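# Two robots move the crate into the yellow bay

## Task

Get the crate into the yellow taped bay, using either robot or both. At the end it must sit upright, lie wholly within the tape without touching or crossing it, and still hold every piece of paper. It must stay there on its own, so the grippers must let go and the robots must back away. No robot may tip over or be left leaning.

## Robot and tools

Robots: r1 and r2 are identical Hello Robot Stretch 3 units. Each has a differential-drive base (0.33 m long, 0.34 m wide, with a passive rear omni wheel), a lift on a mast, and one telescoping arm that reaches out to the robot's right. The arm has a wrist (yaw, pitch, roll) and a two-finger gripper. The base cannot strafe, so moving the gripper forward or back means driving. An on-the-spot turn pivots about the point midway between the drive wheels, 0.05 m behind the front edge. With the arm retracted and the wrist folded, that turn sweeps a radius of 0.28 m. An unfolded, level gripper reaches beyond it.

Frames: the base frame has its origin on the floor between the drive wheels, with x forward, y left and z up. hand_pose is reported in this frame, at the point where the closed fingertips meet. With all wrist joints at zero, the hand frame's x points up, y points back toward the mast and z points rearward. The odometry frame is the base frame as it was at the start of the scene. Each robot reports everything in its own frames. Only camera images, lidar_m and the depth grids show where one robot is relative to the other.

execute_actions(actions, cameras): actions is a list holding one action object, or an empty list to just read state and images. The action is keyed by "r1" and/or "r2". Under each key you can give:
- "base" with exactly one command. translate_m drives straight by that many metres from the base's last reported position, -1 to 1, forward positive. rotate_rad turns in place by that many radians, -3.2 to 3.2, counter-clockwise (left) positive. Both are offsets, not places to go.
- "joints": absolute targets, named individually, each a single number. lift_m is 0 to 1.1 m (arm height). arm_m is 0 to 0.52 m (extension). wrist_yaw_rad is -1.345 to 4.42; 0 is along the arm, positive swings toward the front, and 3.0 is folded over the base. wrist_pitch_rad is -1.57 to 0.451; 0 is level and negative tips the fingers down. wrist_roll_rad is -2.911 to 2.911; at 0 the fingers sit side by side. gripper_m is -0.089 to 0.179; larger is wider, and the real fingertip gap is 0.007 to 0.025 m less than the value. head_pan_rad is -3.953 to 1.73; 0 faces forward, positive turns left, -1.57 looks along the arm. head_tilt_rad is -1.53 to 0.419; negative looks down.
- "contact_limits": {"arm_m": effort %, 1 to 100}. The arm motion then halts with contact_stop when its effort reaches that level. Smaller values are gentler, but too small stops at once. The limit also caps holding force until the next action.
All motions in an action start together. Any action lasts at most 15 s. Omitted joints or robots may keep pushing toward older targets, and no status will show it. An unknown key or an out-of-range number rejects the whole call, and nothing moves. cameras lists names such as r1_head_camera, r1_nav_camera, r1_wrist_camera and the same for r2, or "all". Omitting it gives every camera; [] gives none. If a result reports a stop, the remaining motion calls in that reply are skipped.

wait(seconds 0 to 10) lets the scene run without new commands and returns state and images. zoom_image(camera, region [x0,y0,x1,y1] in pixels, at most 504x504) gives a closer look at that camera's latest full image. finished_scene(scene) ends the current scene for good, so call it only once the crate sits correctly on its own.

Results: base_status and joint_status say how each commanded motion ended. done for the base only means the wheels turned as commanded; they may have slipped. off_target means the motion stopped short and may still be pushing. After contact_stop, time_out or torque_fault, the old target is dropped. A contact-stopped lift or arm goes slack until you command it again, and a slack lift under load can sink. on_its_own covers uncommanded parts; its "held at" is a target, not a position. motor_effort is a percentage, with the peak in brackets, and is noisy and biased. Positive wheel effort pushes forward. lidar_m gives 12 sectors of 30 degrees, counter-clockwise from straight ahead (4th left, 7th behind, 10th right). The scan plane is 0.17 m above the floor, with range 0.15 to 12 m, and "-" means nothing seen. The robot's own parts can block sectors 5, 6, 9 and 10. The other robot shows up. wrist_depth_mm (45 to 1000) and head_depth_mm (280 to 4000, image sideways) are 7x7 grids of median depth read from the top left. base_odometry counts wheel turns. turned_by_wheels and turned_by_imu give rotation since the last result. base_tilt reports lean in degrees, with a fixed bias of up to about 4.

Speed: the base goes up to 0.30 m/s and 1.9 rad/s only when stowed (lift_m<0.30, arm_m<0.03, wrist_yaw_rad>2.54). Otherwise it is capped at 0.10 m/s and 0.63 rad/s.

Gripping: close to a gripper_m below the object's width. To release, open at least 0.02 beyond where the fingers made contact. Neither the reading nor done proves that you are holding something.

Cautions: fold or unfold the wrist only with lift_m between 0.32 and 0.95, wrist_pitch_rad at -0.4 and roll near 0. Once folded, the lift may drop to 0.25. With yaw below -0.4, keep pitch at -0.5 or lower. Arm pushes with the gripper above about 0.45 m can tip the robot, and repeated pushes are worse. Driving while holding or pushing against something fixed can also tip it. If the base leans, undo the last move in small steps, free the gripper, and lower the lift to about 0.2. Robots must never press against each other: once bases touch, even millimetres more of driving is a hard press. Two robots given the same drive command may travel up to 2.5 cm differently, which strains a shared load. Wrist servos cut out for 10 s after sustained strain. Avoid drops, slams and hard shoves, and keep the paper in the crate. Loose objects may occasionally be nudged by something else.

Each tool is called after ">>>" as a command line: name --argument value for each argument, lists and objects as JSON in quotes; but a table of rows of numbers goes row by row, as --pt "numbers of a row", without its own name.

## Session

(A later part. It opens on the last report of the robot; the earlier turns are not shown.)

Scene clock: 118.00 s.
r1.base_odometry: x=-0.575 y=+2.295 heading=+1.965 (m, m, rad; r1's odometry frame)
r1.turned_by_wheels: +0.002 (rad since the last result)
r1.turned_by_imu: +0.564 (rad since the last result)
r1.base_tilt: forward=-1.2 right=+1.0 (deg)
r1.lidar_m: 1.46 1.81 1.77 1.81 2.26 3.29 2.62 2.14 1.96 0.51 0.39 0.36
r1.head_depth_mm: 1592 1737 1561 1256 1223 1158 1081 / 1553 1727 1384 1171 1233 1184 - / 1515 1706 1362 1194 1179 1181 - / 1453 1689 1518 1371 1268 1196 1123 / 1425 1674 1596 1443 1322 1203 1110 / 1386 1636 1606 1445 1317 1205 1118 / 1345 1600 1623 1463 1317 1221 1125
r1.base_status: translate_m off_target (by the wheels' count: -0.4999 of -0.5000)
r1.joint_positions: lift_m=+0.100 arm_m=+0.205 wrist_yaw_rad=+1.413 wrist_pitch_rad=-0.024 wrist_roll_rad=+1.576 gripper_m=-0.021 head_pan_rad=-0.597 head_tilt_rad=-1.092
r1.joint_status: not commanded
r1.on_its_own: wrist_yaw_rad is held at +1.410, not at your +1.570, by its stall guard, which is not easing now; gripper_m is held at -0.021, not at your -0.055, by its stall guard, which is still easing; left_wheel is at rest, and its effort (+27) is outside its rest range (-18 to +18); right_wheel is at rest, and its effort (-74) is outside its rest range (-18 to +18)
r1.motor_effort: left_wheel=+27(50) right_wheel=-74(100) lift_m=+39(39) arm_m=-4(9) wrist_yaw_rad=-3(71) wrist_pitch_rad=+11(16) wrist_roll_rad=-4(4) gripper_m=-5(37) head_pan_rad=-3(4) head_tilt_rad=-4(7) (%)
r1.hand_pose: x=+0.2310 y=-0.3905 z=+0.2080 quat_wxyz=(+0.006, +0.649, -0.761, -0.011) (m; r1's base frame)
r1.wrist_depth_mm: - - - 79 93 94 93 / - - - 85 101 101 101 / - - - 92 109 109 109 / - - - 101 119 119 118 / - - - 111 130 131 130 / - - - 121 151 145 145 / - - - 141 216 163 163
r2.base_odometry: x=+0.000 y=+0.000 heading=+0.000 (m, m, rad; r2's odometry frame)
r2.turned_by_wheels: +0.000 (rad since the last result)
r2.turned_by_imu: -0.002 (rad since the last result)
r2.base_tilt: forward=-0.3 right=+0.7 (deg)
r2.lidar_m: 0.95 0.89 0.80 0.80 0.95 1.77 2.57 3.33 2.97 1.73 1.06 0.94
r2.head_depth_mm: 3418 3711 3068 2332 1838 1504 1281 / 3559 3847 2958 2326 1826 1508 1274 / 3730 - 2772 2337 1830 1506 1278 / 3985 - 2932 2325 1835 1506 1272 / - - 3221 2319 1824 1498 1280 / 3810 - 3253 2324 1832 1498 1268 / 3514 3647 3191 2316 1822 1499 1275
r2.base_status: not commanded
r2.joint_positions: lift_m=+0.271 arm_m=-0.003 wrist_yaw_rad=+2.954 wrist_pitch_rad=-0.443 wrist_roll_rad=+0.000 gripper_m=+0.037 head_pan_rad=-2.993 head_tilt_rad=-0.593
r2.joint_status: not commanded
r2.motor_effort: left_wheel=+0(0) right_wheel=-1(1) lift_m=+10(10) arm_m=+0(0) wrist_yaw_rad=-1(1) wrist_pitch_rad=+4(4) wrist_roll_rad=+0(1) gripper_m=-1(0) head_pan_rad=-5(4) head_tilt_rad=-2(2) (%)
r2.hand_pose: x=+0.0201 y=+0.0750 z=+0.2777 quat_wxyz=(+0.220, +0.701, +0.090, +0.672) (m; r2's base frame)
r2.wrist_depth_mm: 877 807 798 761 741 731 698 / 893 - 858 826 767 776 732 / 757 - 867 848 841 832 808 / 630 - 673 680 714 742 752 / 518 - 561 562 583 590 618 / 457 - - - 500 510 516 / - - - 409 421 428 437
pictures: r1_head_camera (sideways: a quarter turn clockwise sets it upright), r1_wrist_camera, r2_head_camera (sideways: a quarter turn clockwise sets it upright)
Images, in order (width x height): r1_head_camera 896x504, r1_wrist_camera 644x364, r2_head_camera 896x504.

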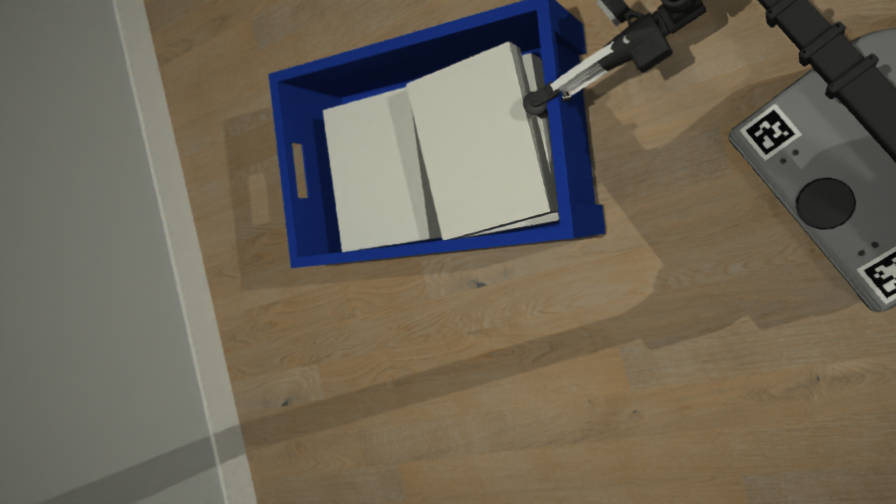

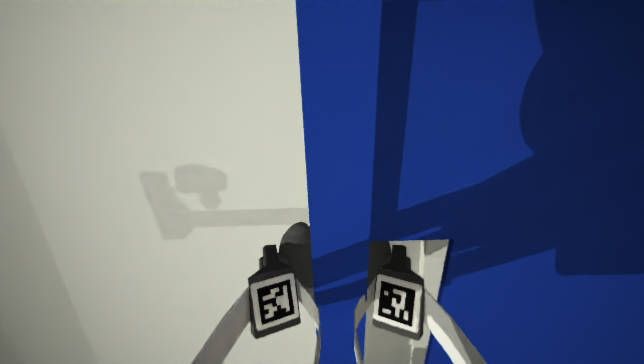

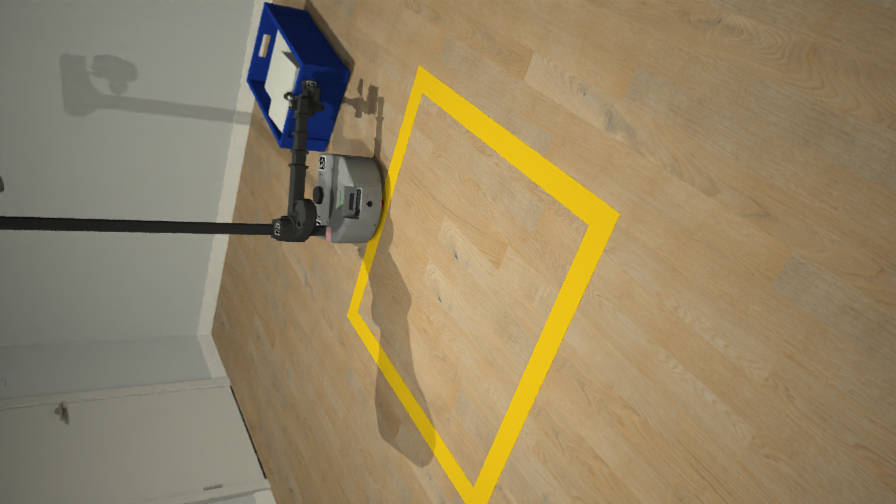

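>>> execute_actions --actions '[{"r1":{"base":{"translate_m":-0.1},"joints":{"gripper_m":0.042}}}]' --cameras '[]'

>>> execute_actions --actions '[{"r1":{"joints":{"arm_m":0,"wrist_yaw_rad":1.57}}}]' --cameras '[]'

>>> execute_actions --actions '[{"r1":{"base":{"rotate_rad":-0.6},"joints":{"head_pan_rad":-0.2}}}]' --cameras '["r1_head_camera","r1_wrist_camera"]'

Scene clock: 132.13 s.
r1.base_odometry: x=-0.537 y=+2.203 heading=+1.967 (m, m, rad; r1's odometry frame)
r1.turned_by_wheels: +0.002 (rad since the last result)
r1.turned_by_imu: +0.091 (rad since the last result)
r1.base_tilt: forward=-1.2 right=+1.0 (deg)
r1.lidar_m: 1.56 1.90 1.81 1.87 2.49 3.21 2.52 2.03 1.92 0.51 0.41 0.38
r1.head_depth_mm: 1590 1724 1492 1191 1168 1170 1075 / 1570 1740 1365 1175 1244 1191 - / 1537 1723 1358 1183 1244 1181 - / 1526 1723 1526 1402 1285 1192 1129 / 1495 1738 1589 1441 1307 1190 1110 / 1482 1719 1618 1448 1317 1204 1116 / 1453 1701 1635 1467 1320 1214 1120
r1.base_status: translate_m off_target (by the wheels' count: -0.0999 of -0.1000)
r1.joint_positions: lift_m=+0.100 arm_m=+0.206 wrist_yaw_rad=+1.361 wrist_pitch_rad=+0.017 wrist_roll_rad=+1.569 gripper_m=+0.042 head_pan_rad=-0.597 head_tilt_rad=-1.092
r1.joint_status: all done
r1.on_its_own: wrist_yaw_rad is held at +1.357, not at your +1.570, by its stall guard, which is not easing now; left_wheel is at rest, and its effort (+31) is outside its rest range (-18 to +18); right_wheel is at rest, and its effort (-83) is outside its rest range (-18 to +18)
r1.motor_effort: left_wheel=+31(44) right_wheel=-83(100) lift_m=+39(39) arm_m=-6(7) wrist_yaw_rad=-4(46) wrist_pitch_rad=-7(12) wrist_roll_rad=+1(4) gripper_m=-4(81) head_pan_rad=-2(1) head_tilt_rad=-4(5) (%)
r1.hand_pose: x=+0.2296 y=-0.4039 z=+0.2186 quat_wxyz=(-0.004, +0.629, -0.777, +0.007) (m; r1's base frame)
r1.wrist_depth_mm: - - - - 81 94 93 / - - - - 99 101 100 / - - - - 107 110 108 / - - - - 116 119 118 / - - - - 129 131 129 / - - - - 127 146 143 / - - - - 218 162 160
r2.base_odometry: x=+0.000 y=+0.000 heading=+0.000 (m, m, rad; r2's odometry frame)
r2.turned_by_wheels: +0.000 (rad since the last result)
r2.turned_by_imu: -0.001 (rad since the last result)
r2.base_tilt: forward=-0.3 right=+0.7 (deg)
r2.lidar_m: 0.95 0.90 0.80 0.79 0.95 1.77 2.48 3.33 2.97 1.73 1.06 0.94
r2.head_depth_mm: 3429 3717 3034 2340 1836 1505 1282 / 3571 3864 2932 2314 1839 1505 1276 / 3758 - 2666 2341 1818 1506 1283 / 3948 - 3046 2339 1816 1515 1278 / - - 3191 2348 1828 1504 1280 / 3888 - 3198 2324 1834 1494 1278 / 3520 3698 3222 2318 1839 1489 1272
r2.base_status: not commanded
r2.joint_positions: lift_m=+0.271 arm_m=-0.003 wrist_yaw_rad=+2.954 wrist_pitch_rad=-0.443 wrist_roll_rad=+0.000 gripper_m=+0.037 head_pan_rad=-2.993 head_tilt_rad=-0.593
r2.joint_status: not commanded
r2.motor_effort: left_wheel=-1(0) right_wheel=-1(1) lift_m=+10(10) arm_m=+0(0) wrist_yaw_rad=+0(1) wrist_pitch_rad=+4(4) wrist_roll_rad=+0(0) gripper_m=+1(0) head_pan_rad=-5(4) head_tilt_rad=-2(2) (%)
r2.hand_pose: x=+0.0201 y=+0.0750 z=+0.2777 quat_wxyz=(+0.220, +0.701, +0.090, +0.672) (m; r2's base frame)
r2.wrist_depth_mm: 888 811 796 742 741 703 708 / 938 - 861 811 817 752 742 / 791 - 839 860 834 842 809 / 633 - 660 701 731 722 744 / 519 - 569 583 583 601 619 / 456 - - - 491 491 510 / - - - 405 415 432 438
pictures: none
No camera images: the call's "cameras" was empty. Leave "cameras" out to get every camera's image.

Scene clock: 135.30 s.
r1.base_odometry: x=-0.537 y=+2.203 heading=+1.965 (m, m, rad; r1's odometry frame)
r1.turned_by_wheels: -0.002 (rad since the last result)
r1.turned_by_imu: -0.003 (rad since the last result)
r1.base_tilt: forward=-1.2 right=+1.0 (deg)
r1.lidar_m: 0.35 1.90 1.81 1.88 2.48 3.23 2.52 2.03 1.92 0.35 0.32 0.32
r1.head_depth_mm: 1607 1737 1540 1361 1236 1167 1095 / 1556 1744 1385 1252 1100 1190 - / 1544 1739 1412 1241 1106 1187 - / 1528 1716 1592 1254 1120 1186 1122 / 1486 1717 1602 1439 1311 1201 1112 / 1479 1725 1603 1445 1316 1207 1115 / 1455 1729 1622 1463 1316 1215 1131
r1.base_status: not commanded
r1.joint_positions: lift_m=+0.100 arm_m=+0.002 wrist_yaw_rad=+1.109 wrist_pitch_rad=+0.010 wrist_roll_rad=+1.564 gripper_m=+0.042 head_pan_rad=-0.597 head_tilt_rad=-1.092
r1.joint_status: wrist_yaw_rad off_target (ended at +1.109, target +1.570); the others done
joint sent to its limit — the command would take r1.arm_m past its lower limit, so that joint was sent only as far as its limit.
r1.on_its_own: wrist_yaw_rad is held at +1.129, not at your +1.570, by its stall guard, which is not easing now; right_wheel is at rest, and its effort (-25) is outside its rest range (-18 to +18); wrist_yaw_rad is at rest, and its effort (+20) is outside its rest range (-12 to +12)
r1.motor_effort: left_wheel=-4(31) right_wheel=-25(83) lift_m=+39(39) arm_m=-11(19) wrist_yaw_rad=+20(100) wrist_pitch_rad=-4(9) wrist_roll_rad=+4(14) gripper_m=-3(5) head_pan_rad=-2(2) head_tilt_rad=-4(4) (%)
r1.hand_pose: x=+0.2082 y=-0.2614 z=+0.2168 quat_wxyz=(+0.001, +0.526, -0.850, +0.006) (m; r1's base frame)
r1.wrist_depth_mm: - - - - 98 99 99 / - - - - 104 106 105 / - - - - 112 113 113 / - - - - 122 122 121 / - - - - 131 132 130 / - - - - 126 144 142 / - - - - 210 158 156
r2.base_odometry: x=+0.000 y=+0.000 heading=+0.000 (m, m, rad; r2's odometry frame)
r2.turned_by_wheels: +0.000 (rad since the last result)
r2.turned_by_imu: -0.001 (rad since the last result)
r2.base_tilt: forward=-0.2 right=+0.7 (deg)
r2.lidar_m: 0.95 0.89 0.80 0.80 0.95 1.77 2.48 3.33 2.97 1.73 1.06 0.94
r2.head_depth_mm: 3357 3679 3054 2325 1835 1510 1282 / 3574 3900 2916 2342 1827 1505 1277 / 3765 - 2699 2347 1829 1504 1280 / 3956 - 3018 2318 1826 1505 1280 / - - 3207 2334 1838 1508 1282 / 3816 - 3226 2338 1819 1501 1276 / 3483 3730 3227 2326 1828 1500 1281
r2.base_status: not commanded
r2.joint_positions: lift_m=+0.271 arm_m=-0.003 wrist_yaw_rad=+2.954 wrist_pitch_rad=-0.443 wrist_roll_rad=+0.000 gripper_m=+0.037 head_pan_rad=-2.993 head_tilt_rad=-0.593
r2.joint_status: not commanded
r2.motor_effort: left_wheel=+0(0) right_wheel=-1(1) lift_m=+10(10) arm_m=+0(0) wrist_yaw_rad=-1(0) wrist_pitch_rad=+4(4) wrist_roll_rad=+0(0) gripper_m=-1(0) head_pan_rad=-4(4) head_tilt_rad=-2(2) (%)
r2.hand_pose: x=+0.0201 y=+0.0750 z=+0.2777 quat_wxyz=(+0.220, +0.701, +0.090, +0.672) (m; r2's base frame)
r2.wrist_depth_mm: 866 819 782 768 730 720 693 / 917 - 829 830 807 791 751 / 779 - 836 868 860 840 781 / 619 - 656 674 720 738 754 / 519 - 558 581 577 596 611 / 465 - - - 495 506 517 / - - - 408 415 431 443
pictures: none
No camera images: the call's "cameras" was empty. Leave "cameras" out to get every camera's image.

Scene clock: 137.57 s.
r1.base_odometry: x=-0.537 y=+2.203 heading=+1.366 (m, m, rad; r1's odometry frame)
r1.turned_by_wheels: -0.598 (rad since the last result)
r1.turned_by_imu: -0.425 (rad since the last result)
r1.base_tilt: forward=-1.2 right=+1.0 (deg)
r1.lidar_m: 0.25 1.57 1.86 1.80 1.92 2.72 3.25 2.52 1.98 1.93 0.30 0.26
r1.head_depth_mm: 1612 1745 1543 1313 1169 1151 1094 / 1560 1720 1572 1251 1083 1176 - / 1530 1739 1576 1252 1094 1170 - / 1500 1705 1584 1281 1122 1169 1134 / 1478 1732 1607 1436 1310 1196 1118 / 1432 1705 1606 1446 1316 1199 1108 / 1415 1692 1632 1461 1321 1220 1118
r1.base_status: rotate_rad off_target (by the wheels' count: -0.5985 of -0.6000)
r1.joint_positions: lift_m=+0.100 arm_m=+0.001 wrist_yaw_rad=+1.309 wrist_pitch_rad=+0.010 wrist_roll_rad=+1.604 gripper_m=+0.042 head_pan_rad=-0.207 head_tilt_rad=-1.092
r1.joint_status: all done
r1.on_its_own: wrist_yaw_rad is held at +1.129, not at your +1.570, by its stall guard, which is still easing; left_wheel is at rest, and its effort (+22) is outside its rest range (-18 to +18); right_wheel is at rest, and its effort (-63) is outside its rest range (-18 to +18)
r1.motor_effort: left_wheel=+22(25) right_wheel=-63(86) lift_m=+39(39) arm_m=+0(11) wrist_yaw_rad=-100(100) wrist_pitch_rad=-4(11) wrist_roll_rad=-22(22) gripper_m=-3(5) head_pan_rad=+4(39) head_tilt_rad=-5(5) (%)
r1.hand_pose: x=+0.2264 y=-0.2123 z=+0.2168 quat_wxyz=(-0.016, +0.609, -0.793, -0.006) (m; r1's base frame)
r1.wrist_depth_mm: - - - 114 111 110 109 / - - - - 130 129 127 / - - - - 134 132 130 / - - - - 137 135 134 / - - - - 140 139 138 / - - - - 180 143 141 / - - - - 187 147 145
r2.base_odometry: x=+0.000 y=+0.000 heading=+0.000 (m, m, rad; r2's odometry frame)
r2.turned_by_wheels: +0.000 (rad since the last result)
r2.turned_by_imu: +0.000 (rad since the last result)
r2.base_tilt: forward=-0.3 right=+0.7 (deg)
r2.lidar_m: 0.95 0.89 0.80 0.80 0.95 1.78 2.55 3.34 2.97 1.73 1.06 0.95
r2.head_depth_mm: 3387 3650 3075 2353 1830 1499 1282 / 3603 3903 2866 2337 1833 1506 1278 / 3736 - 2704 2347 1841 1507 1277 / - - 2916 2351 1838 1505 1276 / - - 3196 2334 1823 1503 1278 / 3834 - 3207 2331 1822 1501 1273 / 3445 3727 3223 2331 1815 1495 1278
r2.base_status: not commanded
r2.joint_positions: lift_m=+0.271 arm_m=-0.003 wrist_yaw_rad=+2.954 wrist_pitch_rad=-0.443 wrist_roll_rad=+0.000 gripper_m=+0.037 head_pan_rad=-2.993 head_tilt_rad=-0.593
r2.joint_status: not commanded
r2.motor_effort: left_wheel=+0(0) right_wheel=-1(1) lift_m=+10(10) arm_m=+0(0) wrist_yaw_rad=+0(1) wrist_pitch_rad=+4(4) wrist_roll_rad=+0(0) gripper_m=+0(1) head_pan_rad=-5(4) head_tilt_rad=-3(2) (%)
r2.hand_pose: x=+0.0201 y=+0.0750 z=+0.2777 quat_wxyz=(+0.220, +0.701, +0.090, +0.672) (m; r2's base frame)
r2.wrist_depth_mm: 882 812 784 768 728 720 711 / 960 - 858 837 794 765 734 / 786 - 873 878 851 816 792 / 613 - 658 681 714 734 767 / 527 - 570 570 569 613 627 / 456 - - - 496 505 517 / - - - 405 419 427 440
pictures: r1_head_camera (sideways: a quarter turn clockwise sets it upright), r1_wrist_camera
Images, in order (width x height): r1_head_camera 896x504, r1_wrist_camera 644x364.

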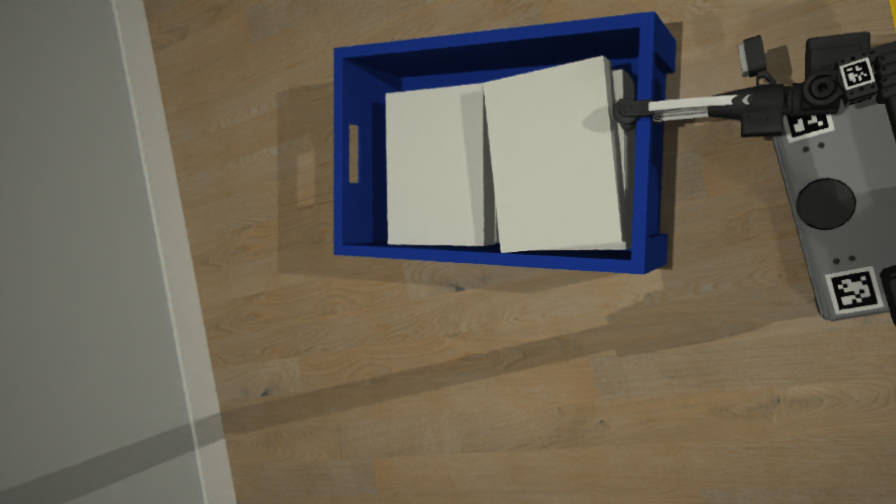

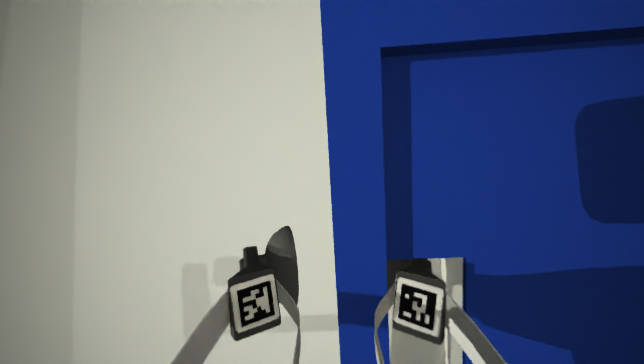

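Stayed hooked; useful. Continue aligning.

>>> execute_actions --actions '[{"r1":{"base":{"rotate_rad":-0.4},"joints":{"wrist_yaw_rad":1.75,"gripper_m":0.0}}}]' --cameras '[]'

>>> execute_actions --actions '[{"r1":{"base":{"translate_m":-0.4}}}]' --cameras '["r1_nav_camera","r2_head_camera"]'

Scene clock: 145.07 s.
r1.base_odometry: x=-0.537 y=+2.203 heading=+0.968 (m, m, rad; r1's odometry frame)
r1.turned_by_wheels: -0.399 (rad since the last result)
r1.turned_by_imu: -0.390 (rad since the last result)
r1.base_tilt: forward=-1.2 right=+1.0 (deg)
r1.lidar_m: 0.21 0.21 1.65 1.80 1.81 2.03 3.22 3.24 2.35 1.94 0.29 0.24
r1.head_depth_mm: 1957 1721 1527 1404 1279 1165 1081 / 1913 1738 1543 1421 1256 1174 - / 1864 1760 1572 1323 1087 1166 - / 1722 1768 1586 1253 1083 1154 1133 / 1625 1797 1616 1269 1093 1130 1115 / 1520 1731 1617 1357 1306 1204 1111 / 1428 1666 1623 1446 1331 1209 1117
r1.base_status: rotate_rad off_target (by the wheels' count: -0.3988 of -0.4000)
r1.joint_positions: lift_m=+0.100 arm_m=+0.001 wrist_yaw_rad=+1.782 wrist_pitch_rad=-0.012 wrist_roll_rad=+1.570 gripper_m=+0.000 head_pan_rad=-0.207 head_tilt_rad=-1.092
r1.joint_status: wrist_yaw_rad off_target (ended at +1.782, target +1.750); the others done
r1.on_its_own: right_wheel is at rest, and its effort (-60) is outside its rest range (-18 to +18); wrist_yaw_rad is at rest, and its effort (-31) is outside its rest range (-12 to +12)
r1.motor_effort: left_wheel=+7(10) right_wheel=-60(76) lift_m=+38(39) arm_m=+1(7) wrist_yaw_rad=-31(76) wrist_pitch_rad=+5(9) wrist_roll_rad=+0(8) gripper_m=-14(91) head_pan_rad=+4(4) head_tilt_rad=-5(4) (%)
r1.hand_pose: x=+0.2289 y=-0.0923 z=+0.2110 quat_wxyz=(+0.006, +0.778, -0.629, -0.003) (m; r1's base frame)
r1.wrist_depth_mm: - - - 103 101 101 101 / - - - 108 121 121 121 / - - - 113 127 127 126 / - - - 119 133 133 133 / - - - 124 139 139 138 / - - - 128 185 146 146 / - - - - 203 154 153
r2.base_odometry: x=+0.000 y=+0.000 heading=+0.000 (m, m, rad; r2's odometry frame)
r2.turned_by_wheels: +0.000 (rad since the last result)
r2.turned_by_imu: -0.001 (rad since the last result)
r2.base_tilt: forward=-0.3 right=+0.7 (deg)
r2.lidar_m: 0.95 0.89 0.80 0.80 0.95 1.78 2.55 3.34 2.97 1.73 1.06 0.94
r2.head_depth_mm: 3365 3682 3068 2365 1835 1514 1283 / 3623 3865 2846 2334 1833 1513 1282 / 3768 - 2773 2331 1828 1503 1278 / 3965 - 2758 2344 1836 1500 1275 / - - 3203 2328 1830 1500 1278 / 3837 - 3233 2315 1821 1504 1278 / 3497 3725 3184 2323 1823 1501 1279
r2.base_status: not commanded
r2.joint_positions: lift_m=+0.271 arm_m=-0.003 wrist_yaw_rad=+2.954 wrist_pitch_rad=-0.443 wrist_roll_rad=+0.000 gripper_m=+0.037 head_pan_rad=-2.993 head_tilt_rad=-0.593
r2.joint_status: not commanded
r2.motor_effort: left_wheel=+0(0) right_wheel=-1(1) lift_m=+10(11) arm_m=+0(0) wrist_yaw_rad=-1(0) wrist_pitch_rad=+5(4) wrist_roll_rad=+0(0) gripper_m=+0(0) head_pan_rad=-5(4) head_tilt_rad=-2(2) (%)
r2.hand_pose: x=+0.0201 y=+0.0750 z=+0.2777 quat_wxyz=(+0.220, +0.701, +0.090, +0.672) (m; r2's base frame)
r2.wrist_depth_mm: 849 808 814 764 752 715 695 / 925 - 846 819 804 776 745 / 772 - 851 868 818 815 810 / 612 - 672 704 709 728 758 / 518 - 562 585 577 603 609 / 461 - - - 499 497 513 / - - - 406 420 432 444
pictures: none
No camera images: the call's "cameras" was empty. Leave "cameras" out to get every camera's image.

Scene clock: 150.13 s.
r1.base_odometry: x=-0.763 y=+1.874 heading=+0.969 (m, m, rad; r1's odometry frame)
r1.turned_by_wheels: +0.001 (rad since the last result)
r1.turned_by_imu: +0.001 (rad since the last result)
r1.base_tilt: forward=-1.2 right=+0.9 (deg)
r1.lidar_m: 0.22 0.23 2.04 1.70 1.69 1.88 2.90 2.88 2.29 2.07 0.28 0.25
r1.head_depth_mm: 1966 1738 1545 1403 1277 1162 1081 / 1981 1747 1545 1402 1212 1179 - / 2020 1758 1567 1256 1079 1155 - / 1993 1782 1591 1251 1090 1158 1134 / 1973 1792 1588 1258 1105 1169 1116 / 1891 1808 1618 1448 1312 1209 1114 / 1803 1828 1632 1472 1339 1217 1122
r1.base_status: translate_m off_target (by the wheels' count: -0.3999 of -0.4000)
r1.joint_positions: lift_m=+0.100 arm_m=+0.001 wrist_yaw_rad=+1.720 wrist_pitch_rad=-0.012 wrist_roll_rad=+1.571 gripper_m=+0.000 head_pan_rad=-0.207 head_tilt_rad=-1.092
r1.joint_status: not commanded
r1.on_its_own: wrist_yaw_rad is held at +1.711, not at your +1.750, by its stall guard, which is not easing now; right_wheel is at rest, and its effort (-53) is outside its rest range (-18 to +18)
r1.motor_effort: left_wheel=+0(7) right_wheel=-53(87) lift_m=+39(39) arm_m=+1(0) wrist_yaw_rad=-10(31) wrist_pitch_rad=+6(6) wrist_roll_rad=-1(1) gripper_m=-14(17) head_pan_rad=+3(4) head_tilt_rad=-4(3) (%)
r1.hand_pose: x=+0.2317 y=-0.1079 z=+0.2110 quat_wxyz=(+0.005, +0.758, -0.652, -0.004) (m; r1's base frame)
r1.wrist_depth_mm: - - - 100 98 98 97 / - - - 105 119 119 118 / - - - 111 125 125 124 / - - - 117 132 131 131 / - - - 123 138 138 138 / - - - 129 150 147 146 / - - - - 206 156 155
r2.base_odometry: x=+0.000 y=+0.000 heading=+0.000 (m, m, rad; r2's odometry frame)
r2.turned_by_wheels: +0.000 (rad since the last result)
r2.turned_by_imu: -0.001 (rad since the last result)
r2.base_tilt: forward=-0.2 right=+0.7 (deg)
r2.lidar_m: 0.95 0.89 0.80 0.80 0.95 1.78 2.26 2.30 2.96 1.73 1.06 0.94
r2.head_depth_mm: 3396 3668 3255 2322 1832 1515 1283 / 3554 3861 2840 2367 1832 1504 1281 / 3766 - 2696 2329 1838 1498 1277 / 3969 - 2761 2327 1836 1510 1277 / - - 2537 2326 1829 1506 1274 / 3927 - 3191 2346 1822 1508 1276 / 3514 3670 3202 2343 1830 1494 1275
r2.base_status: not commanded
r2.joint_positions: lift_m=+0.271 arm_m=-0.003 wrist_yaw_rad=+2.954 wrist_pitch_rad=-0.443 wrist_roll_rad=+0.000 gripper_m=+0.037 head_pan_rad=-2.993 head_tilt_rad=-0.593
r2.joint_status: not commanded
r2.motor_effort: left_wheel=+0(0) right_wheel=-1(1) lift_m=+10(10) arm_m=+0(0) wrist_yaw_rad=-1(1) wrist_pitch_rad=+4(4) wrist_roll_rad=+1(0) gripper_m=+0(0) head_pan_rad=-4(4) head_tilt_rad=-2(2) (%)
r2.hand_pose: x=+0.0201 y=+0.0750 z=+0.2777 quat_wxyz=(+0.220, +0.701, +0.090, +0.672) (m; r2's base frame)
r2.wrist_depth_mm: 846 813 794 765 757 695 697 / 914 - 863 845 785 763 728 / 776 - 834 879 874 831 798 / 619 - 663 659 695 734 750 / 522 - 566 572 590 581 611 / 458 - - - 483 498 511 / - - - 412 418 423 437
pictures: r1_nav_camera (sideways: a quarter turn counterclockwise sets it upright), r2_head_camera (sideways: a quarter turn clockwise sets it upright)
Images, in order (width x height): r1_nav_camera 672x504, r2_head_camera 896x504.

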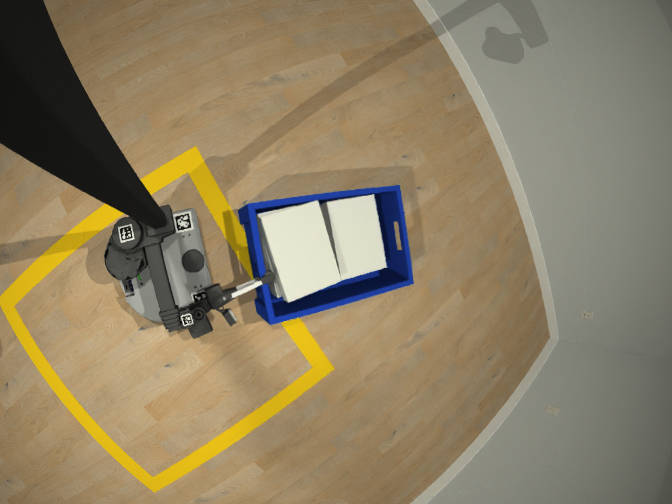

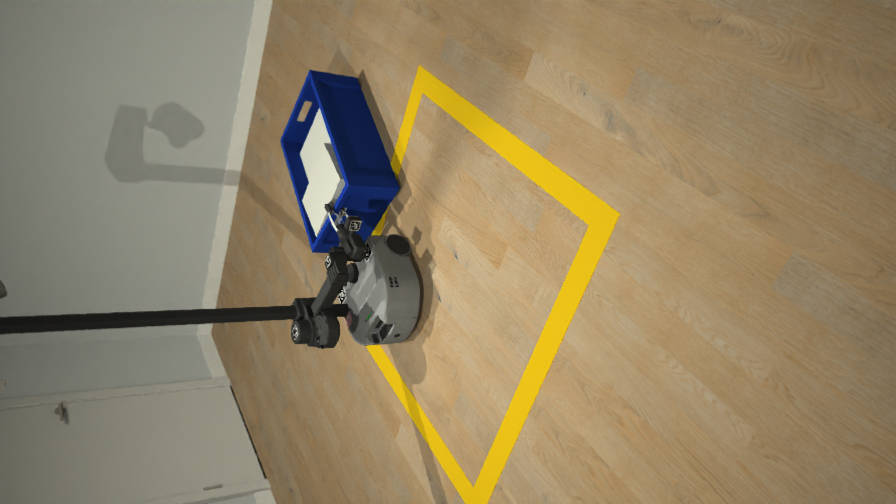

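>>> execute_actions --actions '[{"r1":{"base":{"rotate_rad":0.5}}}]' --cameras '[]'

>>> execute_actions --actions '[{"r1":{"base":{"translate_m":-0.5},"joints":{"wrist_yaw_rad":1.8}}}]' --cameras '["r1_nav_camera","r2_head_camera"]'

Scene clock: 157.20 s.
r1.base_odometry: x=-0.763 y=+1.874 heading=+1.468 (m, m, rad; r1's odometry frame)
r1.turned_by_wheels: +0.500 (rad since the last result)
r1.turned_by_imu: +0.482 (rad since the last result)
r1.base_tilt: forward=-1.2 right=+1.0 (deg)
r1.lidar_m: 0.23 2.04 1.71 1.69 1.84 2.83 2.88 2.27 2.09 0.29 0.25 0.22
r1.head_depth_mm: 1872 1735 1550 1247 1100 1082 1092 / 1875 1747 1564 1235 1066 1069 - / 1876 1768 1571 1234 1083 1151 - / 1865 1781 1599 1430 1280 1179 1128 / 1855 1790 1606 1445 1307 1196 1123 / 1823 1831 1605 1447 1323 1206 1113 / 1813 1831 1625 1454 1323 1209 1120
r1.base_status: done
r1.joint_positions: lift_m=+0.100 arm_m=+0.001 wrist_yaw_rad=+1.668 wrist_pitch_rad=-0.038 wrist_roll_rad=+1.571 gripper_m=+0.001 head_pan_rad=-0.207 head_tilt_rad=-1.092
r1.joint_status: not commanded
r1.on_its_own: wrist_yaw_rad is held at +1.658, not at your +1.750, by its stall guard, which is not easing now; right_wheel is at rest, and its effort (+25) is outside its rest range (-18 to +18)
r1.motor_effort: left_wheel=-1(13) right_wheel=+25(57) lift_m=+37(39) arm_m=-3(4) wrist_yaw_rad=-10(41) wrist_pitch_rad=+17(18) wrist_roll_rad=-1(0) gripper_m=-16(17) head_pan_rad=+4(4) head_tilt_rad=-5(5) (%)
r1.hand_pose: x=+0.2326 y=-0.1215 z=+0.2045 quat_wxyz=(+0.015, +0.740, -0.672, -0.013) (m; r1's base frame)
r1.wrist_depth_mm: - - - - - 51 51 / - - - - 117 99 60 / - - - - 129 108 65 / - - - 49 131 118 74 / - - - 58 146 94 88 / - - - 71 155 107 108 / - - - 96 143 137 138
r2.base_odometry: x=+0.000 y=+0.000 heading=+0.000 (m, m, rad; r2's odometry frame)
r2.turned_by_wheels: +0.000 (rad since the last result)
r2.turned_by_imu: -0.001 (rad since the last result)
r2.base_tilt: forward=-0.3 right=+0.7 (deg)
r2.lidar_m: 0.95 0.89 0.79 0.80 0.95 1.78 2.26 2.29 2.96 1.73 1.06 0.94
r2.head_depth_mm: 3425 3682 3265 2347 1831 1505 1278 / 3563 3932 2827 2316 1826 1507 1280 / 3809 - 2728 2338 1838 1505 1283 / 3996 - 2746 2335 1830 1512 1283 / - - 2773 2342 1818 1503 1277 / 3861 - 3243 2338 1818 1507 1271 / 3484 3712 3233 2318 1827 1502 1274
r2.base_status: not commanded
r2.joint_positions: lift_m=+0.271 arm_m=-0.003 wrist_yaw_rad=+2.954 wrist_pitch_rad=-0.443 wrist_roll_rad=+0.000 gripper_m=+0.037 head_pan_rad=-2.993 head_tilt_rad=-0.593
r2.joint_status: not commanded
r2.motor_effort: left_wheel=+0(0) right_wheel=-1(1) lift_m=+10(10) arm_m=+0(0) wrist_yaw_rad=-1(0) wrist_pitch_rad=+4(4) wrist_roll_rad=+0(0) gripper_m=-1(0) head_pan_rad=-5(4) head_tilt_rad=-2(2) (%)
r2.hand_pose: x=+0.0201 y=+0.0750 z=+0.2777 quat_wxyz=(+0.220, +0.701, +0.090, +0.672) (m; r2's base frame)
r2.wrist_depth_mm: 904 807 775 761 723 728 690 / 911 - 846 836 813 795 749 / 775 - 856 874 828 847 796 / 627 - 661 696 718 741 752 / 520 - 555 569 577 601 601 / 460 - - - 491 506 511 / - - - 408 411 432 444
pictures: none
No camera images: the call's "cameras" was empty. Leave "cameras" out to get every camera's image.

Scene clock: 163.47 s.
r1.base_odometry: x=-0.814 y=+1.376 heading=+1.468 (m, m, rad; r1's odometry frame)
r1.turned_by_wheels: +0.000 (rad since the last result)
r1.turned_by_imu: -0.001 (rad since the last result)
r1.base_tilt: forward=-1.2 right=+1.0 (deg)
r1.lidar_m: 0.32 2.20 1.78 1.76 1.92 2.41 2.39 1.85 2.01 1.99 0.43 0.34
r1.head_depth_mm: 1980 1733 1550 1367 1231 1172 1090 / 1982 1730 1399 1193 1130 1181 - / 2005 1751 1406 1186 1134 1189 - / 2030 1771 1399 1248 1191 1190 1137 / 2034 1806 1596 1439 1313 1201 1114 / 2085 1811 1609 1446 1306 1210 1114 / 2102 1840 1619 1473 1327 1219 1119
r1.base_status: done
r1.joint_positions: lift_m=+0.100 arm_m=+0.001 wrist_yaw_rad=+1.539 wrist_pitch_rad=-0.021 wrist_roll_rad=+1.567 gripper_m=+0.000 head_pan_rad=-0.207 head_tilt_rad=-1.092
r1.joint_status: wrist_yaw_rad off_target (ended at +1.539, target +1.800)
r1.on_its_own: wrist_yaw_rad is held at +1.540, not at your +1.800, by its stall guard, which is not easing now
r1.motor_effort: left_wheel=-2(33) right_wheel=+3(56) lift_m=+37(38) arm_m=-3(6) wrist_yaw_rad=+1(100) wrist_pitch_rad=+10(17) wrist_roll_rad=+2(18) gripper_m=-3(20) head_pan_rad=+5(4) head_tilt_rad=-6(5) (%)
r1.hand_pose: x=+0.2342 y=-0.1545 z=+0.2087 quat_wxyz=(+0.009, +0.696, -0.718, -0.006) (m; r1's base frame)
r1.wrist_depth_mm: - - - 217 217 216 215 / - - - 226 225 225 223 / - - - 292 233 231 232 / - - - 297 243 241 239 / - - - - 251 251 245 / - - - - 260 261 254 / - - - - 260 258 255
r2.base_odometry: x=+0.000 y=+0.000 heading=+0.000 (m, m, rad; r2's odometry frame)
r2.turned_by_wheels: +0.000 (rad since the last result)
r2.turned_by_imu: -0.001 (rad since the last result)
r2.base_tilt: forward=-0.2 right=+0.7 (deg)
r2.lidar_m: 0.95 0.89 0.79 0.80 0.95 1.77 1.97 1.85 2.97 1.73 1.06 0.94
r2.head_depth_mm: 3379 3649 3225 2314 1841 1499 1277 / 3594 3958 3275 2351 1827 1504 1279 / 3816 - 2823 2292 1834 1508 1278 / - - 3217 2239 1835 1502 1276 / - - 3233 2044 1830 1511 1280 / 3864 - 3035 2035 1817 1494 1271 / 3408 3709 3199 2323 1836 1504 1277
r2.base_status: not commanded
r2.joint_positions: lift_m=+0.271 arm_m=-0.003 wrist_yaw_rad=+2.954 wrist_pitch_rad=-0.443 wrist_roll_rad=+0.000 gripper_m=+0.037 head_pan_rad=-2.993 head_tilt_rad=-0.593
r2.joint_status: not commanded
r2.motor_effort: left_wheel=-1(0) right_wheel=-1(1) lift_m=+10(10) arm_m=+0(0) wrist_yaw_rad=-1(0) wrist_pitch_rad=+4(4) wrist_roll_rad=+0(0) gripper_m=+0(0) head_pan_rad=-4(5) head_tilt_rad=-2(2) (%)
r2.hand_pose: x=+0.0201 y=+0.0750 z=+0.2777 quat_wxyz=(+0.220, +0.701, +0.090, +0.672) (m; r2's base frame)
r2.wrist_depth_mm: 901 810 806 752 745 711 695 / 951 - 866 852 822 789 757 / 799 - 849 886 847 828 797 / 621 - 656 693 712 747 765 / 525 - 568 577 583 599 612 / 459 - - - 491 492 509 / - - - 404 420 429 443
pictures: r1_nav_camera (sideways: a quarter turn counterclockwise sets it upright), r2_head_camera (sideways: a quarter turn clockwise sets it upright)
Images, in order (width x height): r1_nav_camera 672x504, r2_head_camera 896x504.

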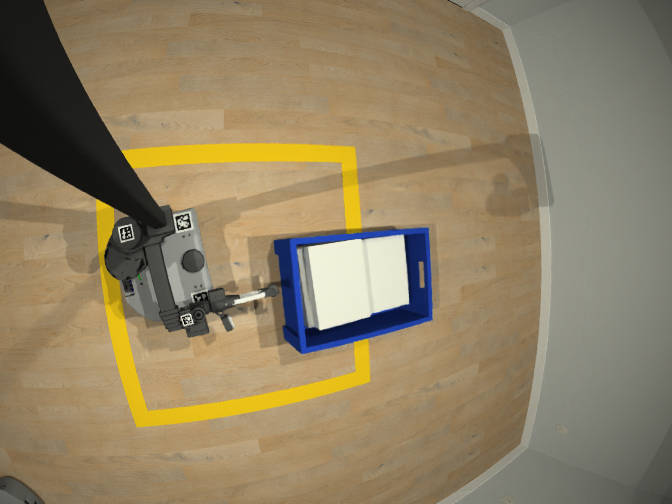

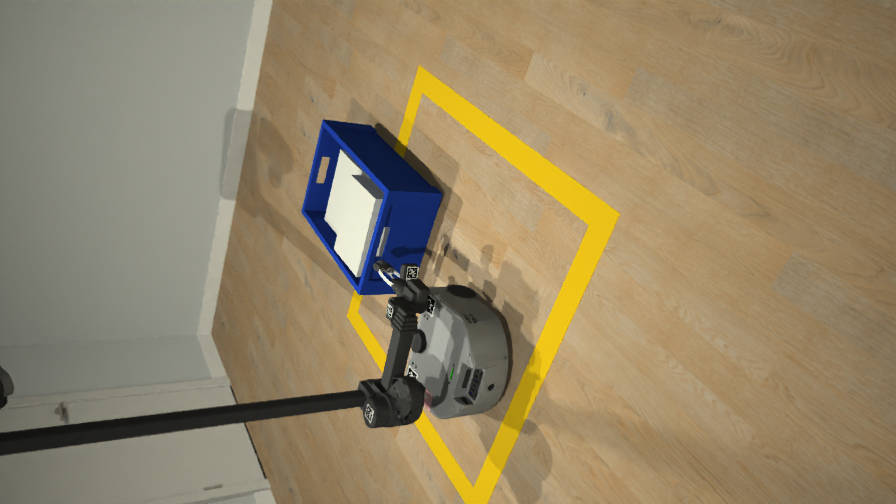

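>>> execute_actions --actions '[{"r1":{"joints":{"wrist_yaw_rad":1.57,"gripper_m":0.042,"arm_m":0.03}}}]' --cameras '["r1_wrist_camera"]'

Scene clock: 167.67 s.
r1.base_odometry: x=-0.814 y=+1.376 heading=+1.468 (m, m, rad; r1's odometry frame)
r1.turned_by_wheels: +0.000 (rad since the last result)
r1.turned_by_imu: +0.000 (rad since the last result)
r1.base_tilt: forward=-1.2 right=+1.0 (deg)
r1.lidar_m: 0.32 2.18 1.78 1.76 1.92 2.41 2.39 1.85 2.01 1.99 0.43 0.34
r1.head_depth_mm: 1987 1743 1552 1360 1239 1174 1095 / 1996 1757 1388 1204 1131 1180 - / 2009 1775 1411 1188 1138 1191 - / 2018 1782 1409 1254 1190 1193 1134 / 2053 1810 1613 1436 1307 1194 1124 / 2081 1832 1617 1468 1326 1205 1118 / 2106 1822 1632 1463 1329 1218 1118
r1.base_status: not commanded
r1.joint_positions: lift_m=+0.100 arm_m=+0.030 wrist_yaw_rad=+1.569 wrist_pitch_rad=-0.021 wrist_roll_rad=+1.567 gripper_m=+0.042 head_pan_rad=-0.207 head_tilt_rad=-1.092
r1.joint_status: all done
r1.motor_effort: left_wheel=-2(2) right_wheel=+3(3) lift_m=+37(37) arm_m=+3(1) wrist_yaw_rad=+1(3) wrist_pitch_rad=+9(9) wrist_roll_rad=+2(2) gripper_m=+1(82) head_pan_rad=+4(3) head_tilt_rad=-5(3) (%)
r1.hand_pose: x=+0.2343 y=-0.1752 z=+0.2087 quat_wxyz=(+0.009, +0.706, -0.708, -0.006) (m; r1's base frame)
r1.wrist_depth_mm: - - - 211 211 211 211 / - - - 220 218 219 219 / - - - 284 230 228 226 / - - - 294 241 237 236 / - - - 256 250 248 245 / - - - 260 - 258 254 / - - - - 273 267 258
r2.base_odometry: x=+0.000 y=+0.000 heading=+0.000 (m, m, rad; r2's odometry frame)
r2.turned_by_wheels: +0.000 (rad since the last result)
r2.turned_by_imu: -0.001 (rad since the last result)
r2.base_tilt: forward=-0.3 right=+0.7 (deg)
r2.lidar_m: 0.95 0.89 0.79 0.80 0.95 1.78 1.97 1.85 2.97 1.73 1.06 0.94
r2.head_depth_mm: 3438 3698 3261 2328 1815 1500 1283 / 3547 3917 3230 2328 1829 1500 1280 / 3745 - 2824 2283 1828 1502 1278 / 3950 - 3220 2254 1831 1507 1277 / - - 3250 2035 1809 1498 1274 / 3840 - 3067 2047 1830 1498 1279 / 3381 3733 3210 2343 1820 1494 1279
r2.base_status: not commanded
r2.joint_positions: lift_m=+0.271 arm_m=-0.003 wrist_yaw_rad=+2.954 wrist_pitch_rad=-0.443 wrist_roll_rad=+0.000 gripper_m=+0.037 head_pan_rad=-2.993 head_tilt_rad=-0.593
r2.joint_status: not commanded
r2.motor_effort: left_wheel=+0(0) right_wheel=-1(1) lift_m=+10(10) arm_m=+0(0) wrist_yaw_rad=-1(1) wrist_pitch_rad=+4(4) wrist_roll_rad=+0(0) gripper_m=+1(0) head_pan_rad=-5(4) head_tilt_rad=-2(3) (%)
r2.hand_pose: x=+0.0201 y=+0.0750 z=+0.2777 quat_wxyz=(+0.220, +0.701, +0.090, +0.672) (m; r2's base frame)
r2.wrist_depth_mm: 879 809 808 777 735 731 706 / 922 - 855 808 790 783 741 / 777 - 832 852 838 842 790 / 620 - 667 687 703 730 760 / 520 - 559 579 579 605 621 / 466 - - - 507 496 514 / - - - 401 416 428 436
pictures: r1_wrist_camera
Images, in order (width x height): r1_wrist_camera 644x364.

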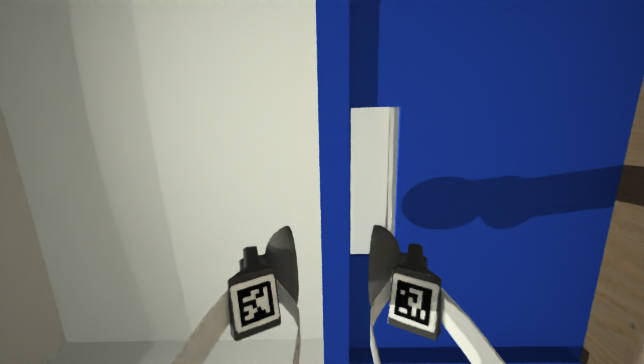

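>>> execute_actions --actions '[{"r1":{"base":{"translate_m":0.115},"joints":{"arm_m":0.07}}}]' --cameras '["r1_wrist_camera"]'

>>> execute_actions --actions '[{"r1":{"joints":{"gripper_m":-0.04}}}]' --cameras '[]'

>>> execute_actions --actions '[{"r1":{"base":{"translate_m":-0.5},"joints":{"arm_m":0.005}}}]' --cameras '["r1_nav_camera","r2_head_camera"]'

Scene clock: 174.77 s.
r1.base_odometry: x=-0.803 y=+1.491 heading=+1.468 (m, m, rad; r1's odometry frame)
r1.turned_by_wheels: +0.000 (rad since the last result)
r1.turned_by_imu: +0.000 (rad since the last result)
r1.base_tilt: forward=-1.2 right=+1.0 (deg)
r1.lidar_m: 0.21 2.17 1.77 1.75 1.91 2.53 2.50 1.95 2.03 2.01 0.32 0.23
r1.head_depth_mm: 1974 1720 1548 1313 1108 1169 1071 / 1999 1760 1555 1232 1089 1162 - / 2005 1773 1558 1251 1089 1161 - / 2038 1808 1583 1287 1248 1180 1143 / 2062 1798 1594 1444 1313 1197 1115 / 2076 1809 1599 1448 1312 1214 1112 / 2084 1822 1611 1473 1336 1213 1116
r1.base_status: done
r1.joint_positions: lift_m=+0.100 arm_m=+0.070 wrist_yaw_rad=+1.569 wrist_pitch_rad=-0.024 wrist_roll_rad=+1.567 gripper_m=+0.042 head_pan_rad=-0.207 head_tilt_rad=-1.092
r1.joint_status: all done
r1.motor_effort: left_wheel=-2(5) right_wheel=+3(10) lift_m=+37(37) arm_m=+3(4) wrist_yaw_rad=+0(2) wrist_pitch_rad=+10(11) wrist_roll_rad=+2(2) gripper_m=-2(1) head_pan_rad=+4(4) head_tilt_rad=-5(5) (%)
r1.hand_pose: x=+0.2342 y=-0.2151 z=+0.2082 quat_wxyz=(+0.010, +0.706, -0.708, -0.007) (m; r1's base frame)
r1.wrist_depth_mm: - - - 88 103 103 102 / - - - 92 107 107 107 / - - - 95 111 111 111 / - - - 100 116 116 116 / - - - 104 179 121 121 / - - - 109 - 126 126 / - - - 115 195 133 132
r2.base_odometry: x=+0.000 y=+0.000 heading=+0.000 (m, m, rad; r2's odometry frame)
r2.turned_by_wheels: +0.000 (rad since the last result)
r2.turned_by_imu: -0.001 (rad since the last result)
r2.base_tilt: forward=-0.3 right=+0.7 (deg)
r2.lidar_m: 0.95 0.89 0.80 0.80 0.95 1.78 1.97 1.95 2.97 1.74 1.06 0.94
r2.head_depth_mm: 3407 3703 3236 2343 1841 1505 1286 / 3544 3873 3276 2333 1842 1497 1278 / 3772 - 2797 2288 1828 1507 1275 / 3966 - 3218 2227 1815 1508 1273 / - - 3243 2099 1828 1513 1276 / 3798 - 3024 2157 1830 1500 1278 / 3484 3744 3246 2333 1816 1499 1274
r2.base_status: not commanded
r2.joint_positions: lift_m=+0.271 arm_m=-0.003 wrist_yaw_rad=+2.954 wrist_pitch_rad=-0.443 wrist_roll_rad=+0.000 gripper_m=+0.037 head_pan_rad=-2.993 head_tilt_rad=-0.593
r2.joint_status: not commanded
r2.motor_effort: left_wheel=+0(0) right_wheel=-1(1) lift_m=+10(10) arm_m=+0(0) wrist_yaw_rad=+0(2) wrist_pitch_rad=+5(4) wrist_roll_rad=+0(0) gripper_m=+0(1) head_pan_rad=-4(4) head_tilt_rad=-2(2) (%)
r2.hand_pose: x=+0.0201 y=+0.0750 z=+0.2777 quat_wxyz=(+0.220, +0.701, +0.090, +0.672) (m; r2's base frame)
r2.wrist_depth_mm: 880 813 808 752 747 699 691 / 891 - 870 839 783 761 734 / 797 - 871 857 859 830 812 / 635 - 695 683 700 752 786 / 519 - 558 568 578 595 602 / 458 - - - 488 492 514 / - - - 409 419 440 440
pictures: r1_wrist_camera
Images, in order (width x height): r1_wrist_camera 644x364.

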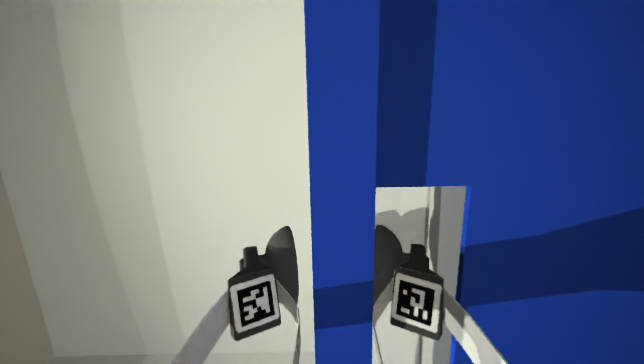

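Scene clock: 176.07 s.
r1.base_odometry: x=-0.803 y=+1.491 heading=+1.468 (m, m, rad; r1's odometry frame)
r1.turned_by_wheels: +0.000 (rad since the last result)
r1.turned_by_imu: +0.000 (rad since the last result)
r1.base_tilt: forward=-1.3 right=+0.9 (deg)
r1.lidar_m: 0.21 2.17 1.76 1.75 1.91 2.53 2.50 1.94 2.03 2.01 0.32 0.23
r1.head_depth_mm: 1965 1729 1547 1319 1103 1171 1071 / 1989 1752 1542 1245 1089 1167 - / 1998 1768 1573 1251 1084 1165 - / 2033 1789 1572 1287 1247 1177 1135 / 2068 1802 1599 1445 1299 1197 1123 / 2033 1813 1616 1449 1318 1207 1108 / 2078 1835 1633 1449 1324 1213 1120
r1.base_status: not commanded
r1.joint_positions: lift_m=+0.100 arm_m=+0.070 wrist_yaw_rad=+1.569 wrist_pitch_rad=-0.032 wrist_roll_rad=+1.567 gripper_m=-0.039 head_pan_rad=-0.207 head_tilt_rad=-1.092
r1.joint_status: all done
r1.motor_effort: left_wheel=-2(2) right_wheel=+1(3) lift_m=+37(37) arm_m=+3(3) wrist_yaw_rad=+0(1) wrist_pitch_rad=+14(16) wrist_roll_rad=+2(2) gripper_m=-34(100) head_pan_rad=+3(4) head_tilt_rad=-3(4) (%)
r1.hand_pose: x=+0.2340 y=-0.2151 z=+0.2059 quat_wxyz=(+0.013, +0.706, -0.708, -0.010) (m; r1's base frame)
r1.wrist_depth_mm: - - - 88 103 103 103 / - - - 92 107 107 107 / - - - 95 112 111 111 / - - - 100 116 116 117 / - - - 103 172 122 121 / - - - 108 - 128 127 / - - - 115 198 134 133
r2.base_odometry: x=+0.000 y=+0.000 heading=+0.000 (m, m, rad; r2's odometry frame)
r2.turned_by_wheels: +0.000 (rad since the last result)
r2.turned_by_imu: +0.000 (rad since the last result)
r2.base_tilt: forward=-0.3 right=+0.8 (deg)
r2.lidar_m: 0.95 0.89 0.79 0.80 0.95 1.77 1.97 1.95 2.97 1.73 1.06 0.95
r2.head_depth_mm: 3404 3701 3252 2336 1845 1507 1280 / 3610 3964 3262 2345 1827 1510 1276 / 3770 - 2788 2306 1837 1504 1284 / 3932 - 3258 2203 1821 1507 1276 / - - 3241 2116 1829 1499 1277 / 3777 - 3070 2150 1819 1500 1280 / 3516 3733 3218 2315 1826 1498 1279
r2.base_status: not commanded
r2.joint_positions: lift_m=+0.271 arm_m=-0.003 wrist_yaw_rad=+2.954 wrist_pitch_rad=-0.443 wrist_roll_rad=+0.000 gripper_m=+0.037 head_pan_rad=-2.993 head_tilt_rad=-0.593
r2.joint_status: not commanded
r2.motor_effort: left_wheel=+0(0) right_wheel=-1(1) lift_m=+10(10) arm_m=+0(0) wrist_yaw_rad=-1(1) wrist_pitch_rad=+4(4) wrist_roll_rad=+0(0) gripper_m=+0(0) head_pan_rad=-4(4) head_tilt_rad=-2(2) (%)
r2.hand_pose: x=+0.0201 y=+0.0750 z=+0.2777 quat_wxyz=(+0.220, +0.701, +0.090, +0.672) (m; r2's base frame)
r2.wrist_depth_mm: 869 819 792 760 741 707 687 / 905 - 841 837 785 775 714 / 790 - 831 851 824 826 798 / 624 - 678 695 724 748 767 / 519 - 576 581 584 600 604 / 457 - - - 493 493 517 / - - - 408 416 437 443
pictures: none
No camera images: the call's "cameras" was empty. Leave "cameras" out to get every camera's image.

Scene clock: 182.13 s.
r1.base_odometry: x=-0.854 y=+0.993 heading=+1.469 (m, m, rad; r1's odometry frame)
r1.turned_by_wheels: +0.001 (rad since the last result)
r1.turned_by_imu: +0.000 (rad since the last result)
r1.base_tilt: forward=-1.2 right=+1.0 (deg)
r1.lidar_m: 0.22 2.26 1.84 1.82 1.98 2.03 2.01 1.54 1.57 1.94 0.30 0.24
r1.head_depth_mm: 1984 1740 1557 1389 1208 1168 1100 / 1993 1762 1556 1254 1093 1175 - / 2002 1764 1567 1240 1094 1171 - / 2023 1782 1579 1254 1101 1168 1129 / 2062 1794 1594 1416 1303 1201 1120 / 2074 1822 1609 1448 1320 1204 1114 / 2093 1843 1628 1465 1324 1216 1116
r1.base_status: translate_m off_target (by the wheels' count: -0.4998 of -0.5000)
r1.joint_positions: lift_m=+0.100 arm_m=+0.005 wrist_yaw_rad=+1.520 wrist_pitch_rad=-0.027 wrist_roll_rad=+1.567 gripper_m=-0.015 head_pan_rad=-0.206 head_tilt_rad=-1.092
r1.joint_status: all done
r1.on_its_own: wrist_yaw_rad is held at +1.524, not at your +1.570, by its stall guard, which is not easing now; gripper_m is held at -0.016, not at your -0.040, by its stall guard, which is not easing now; right_wheel is at rest, and its effort (-52) is outside its rest range (-18 to +18)
r1.motor_effort: left_wheel=-3(22) right_wheel=-52(81) lift_m=+37(37) arm_m=-4(12) wrist_yaw_rad=+4(61) wrist_pitch_rad=+12(15) wrist_roll_rad=+2(2) gripper_m=-21(32) head_pan_rad=+4(4) head_tilt_rad=-3(5) (%)
r1.hand_pose: x=+0.2338 y=-0.1632 z=+0.2074 quat_wxyz=(+0.011, +0.689, -0.725, -0.008) (m; r1's base frame)
r1.wrist_depth_mm: - - - 108 123 123 123 / - - - 110 126 127 126 / - - - 115 130 130 130 / - - - 119 172 134 134 / - - - 122 178 138 138 / - - - 125 145 143 143 / - - - 131 208 148 147
r2.base_odometry: x=+0.000 y=+0.000 heading=+0.000 (m, m, rad; r2's odometry frame)
r2.turned_by_wheels: +0.000 (rad since the last result)
r2.turned_by_imu: -0.001 (rad since the last result)
r2.base_tilt: forward=-0.3 right=+0.7 (deg)
r2.lidar_m: 0.95 0.89 0.79 0.80 0.95 1.78 1.54 1.54 2.97 1.73 1.06 0.94
r2.head_depth_mm: 3378 3638 3261 2344 1823 1503 1279 / 3545 3922 3212 2357 1825 1510 1281 / 3753 - 3245 2245 1830 1502 1274 / - - 3226 2091 1831 1502 1273 / - - 3196 2034 1827 1499 1278 / 3933 - 3152 2054 1724 1504 1276 / 3454 3691 3224 1731 1718 1499 1281
r2.base_status: not commanded
r2.joint_positions: lift_m=+0.271 arm_m=-0.003 wrist_yaw_rad=+2.954 wrist_pitch_rad=-0.443 wrist_roll_rad=+0.000 gripper_m=+0.037 head_pan_rad=-2.993 head_tilt_rad=-0.593
r2.joint_status: not commanded
r2.motor_effort: left_wheel=-1(0) right_wheel=-1(1) lift_m=+10(10) arm_m=+0(0) wrist_yaw_rad=-1(0) wrist_pitch_rad=+4(4) wrist_roll_rad=+0(0) gripper_m=+0(1) head_pan_rad=-4(4) head_tilt_rad=-2(2) (%)
r2.hand_pose: x=+0.0201 y=+0.0750 z=+0.2777 quat_wxyz=(+0.220, +0.701, +0.090, +0.672) (m; r2's base frame)
r2.wrist_depth_mm: 863 822 783 781 733 702 695 / 912 - 881 825 776 764 744 / 759 - 855 847 852 856 805 / 617 - 663 672 727 735 766 / 519 - 564 583 575 597 620 / 460 - - - 492 500 524 / - - - 400 422 432 444
pictures: r1_nav_camera (sideways: a quarter turn counterclockwise sets it upright), r2_head_camera (sideways: a quarter turn clockwise sets it upright)
Images, in order (width x height): r1_nav_camera 672x504, r2_head_camera 896x504.

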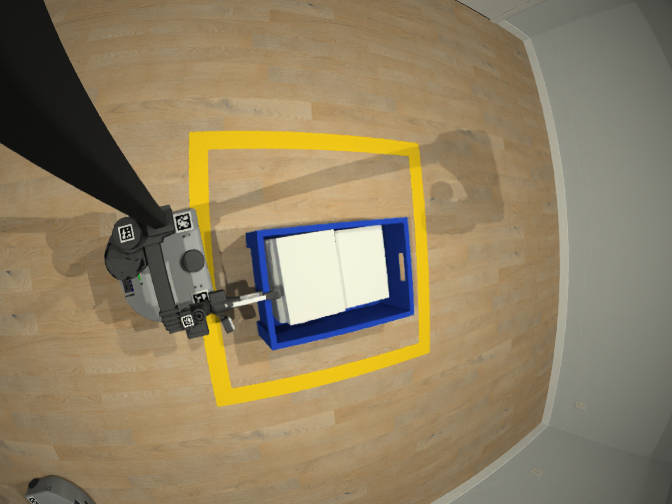

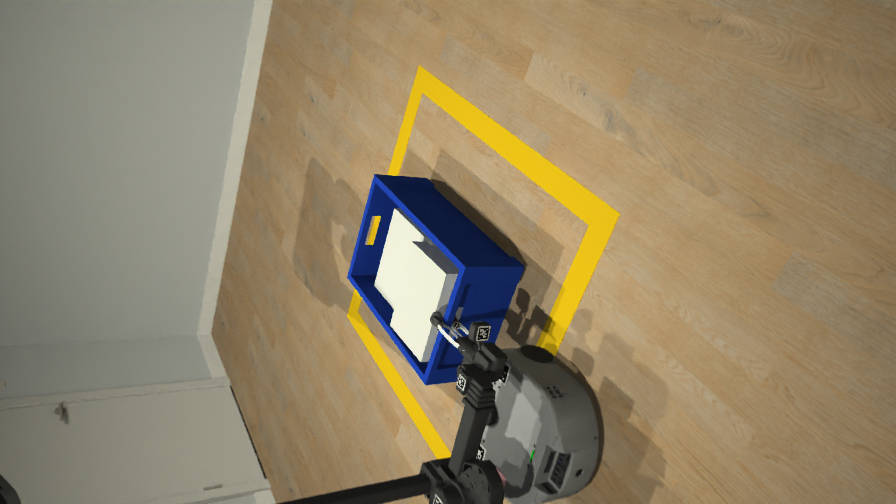

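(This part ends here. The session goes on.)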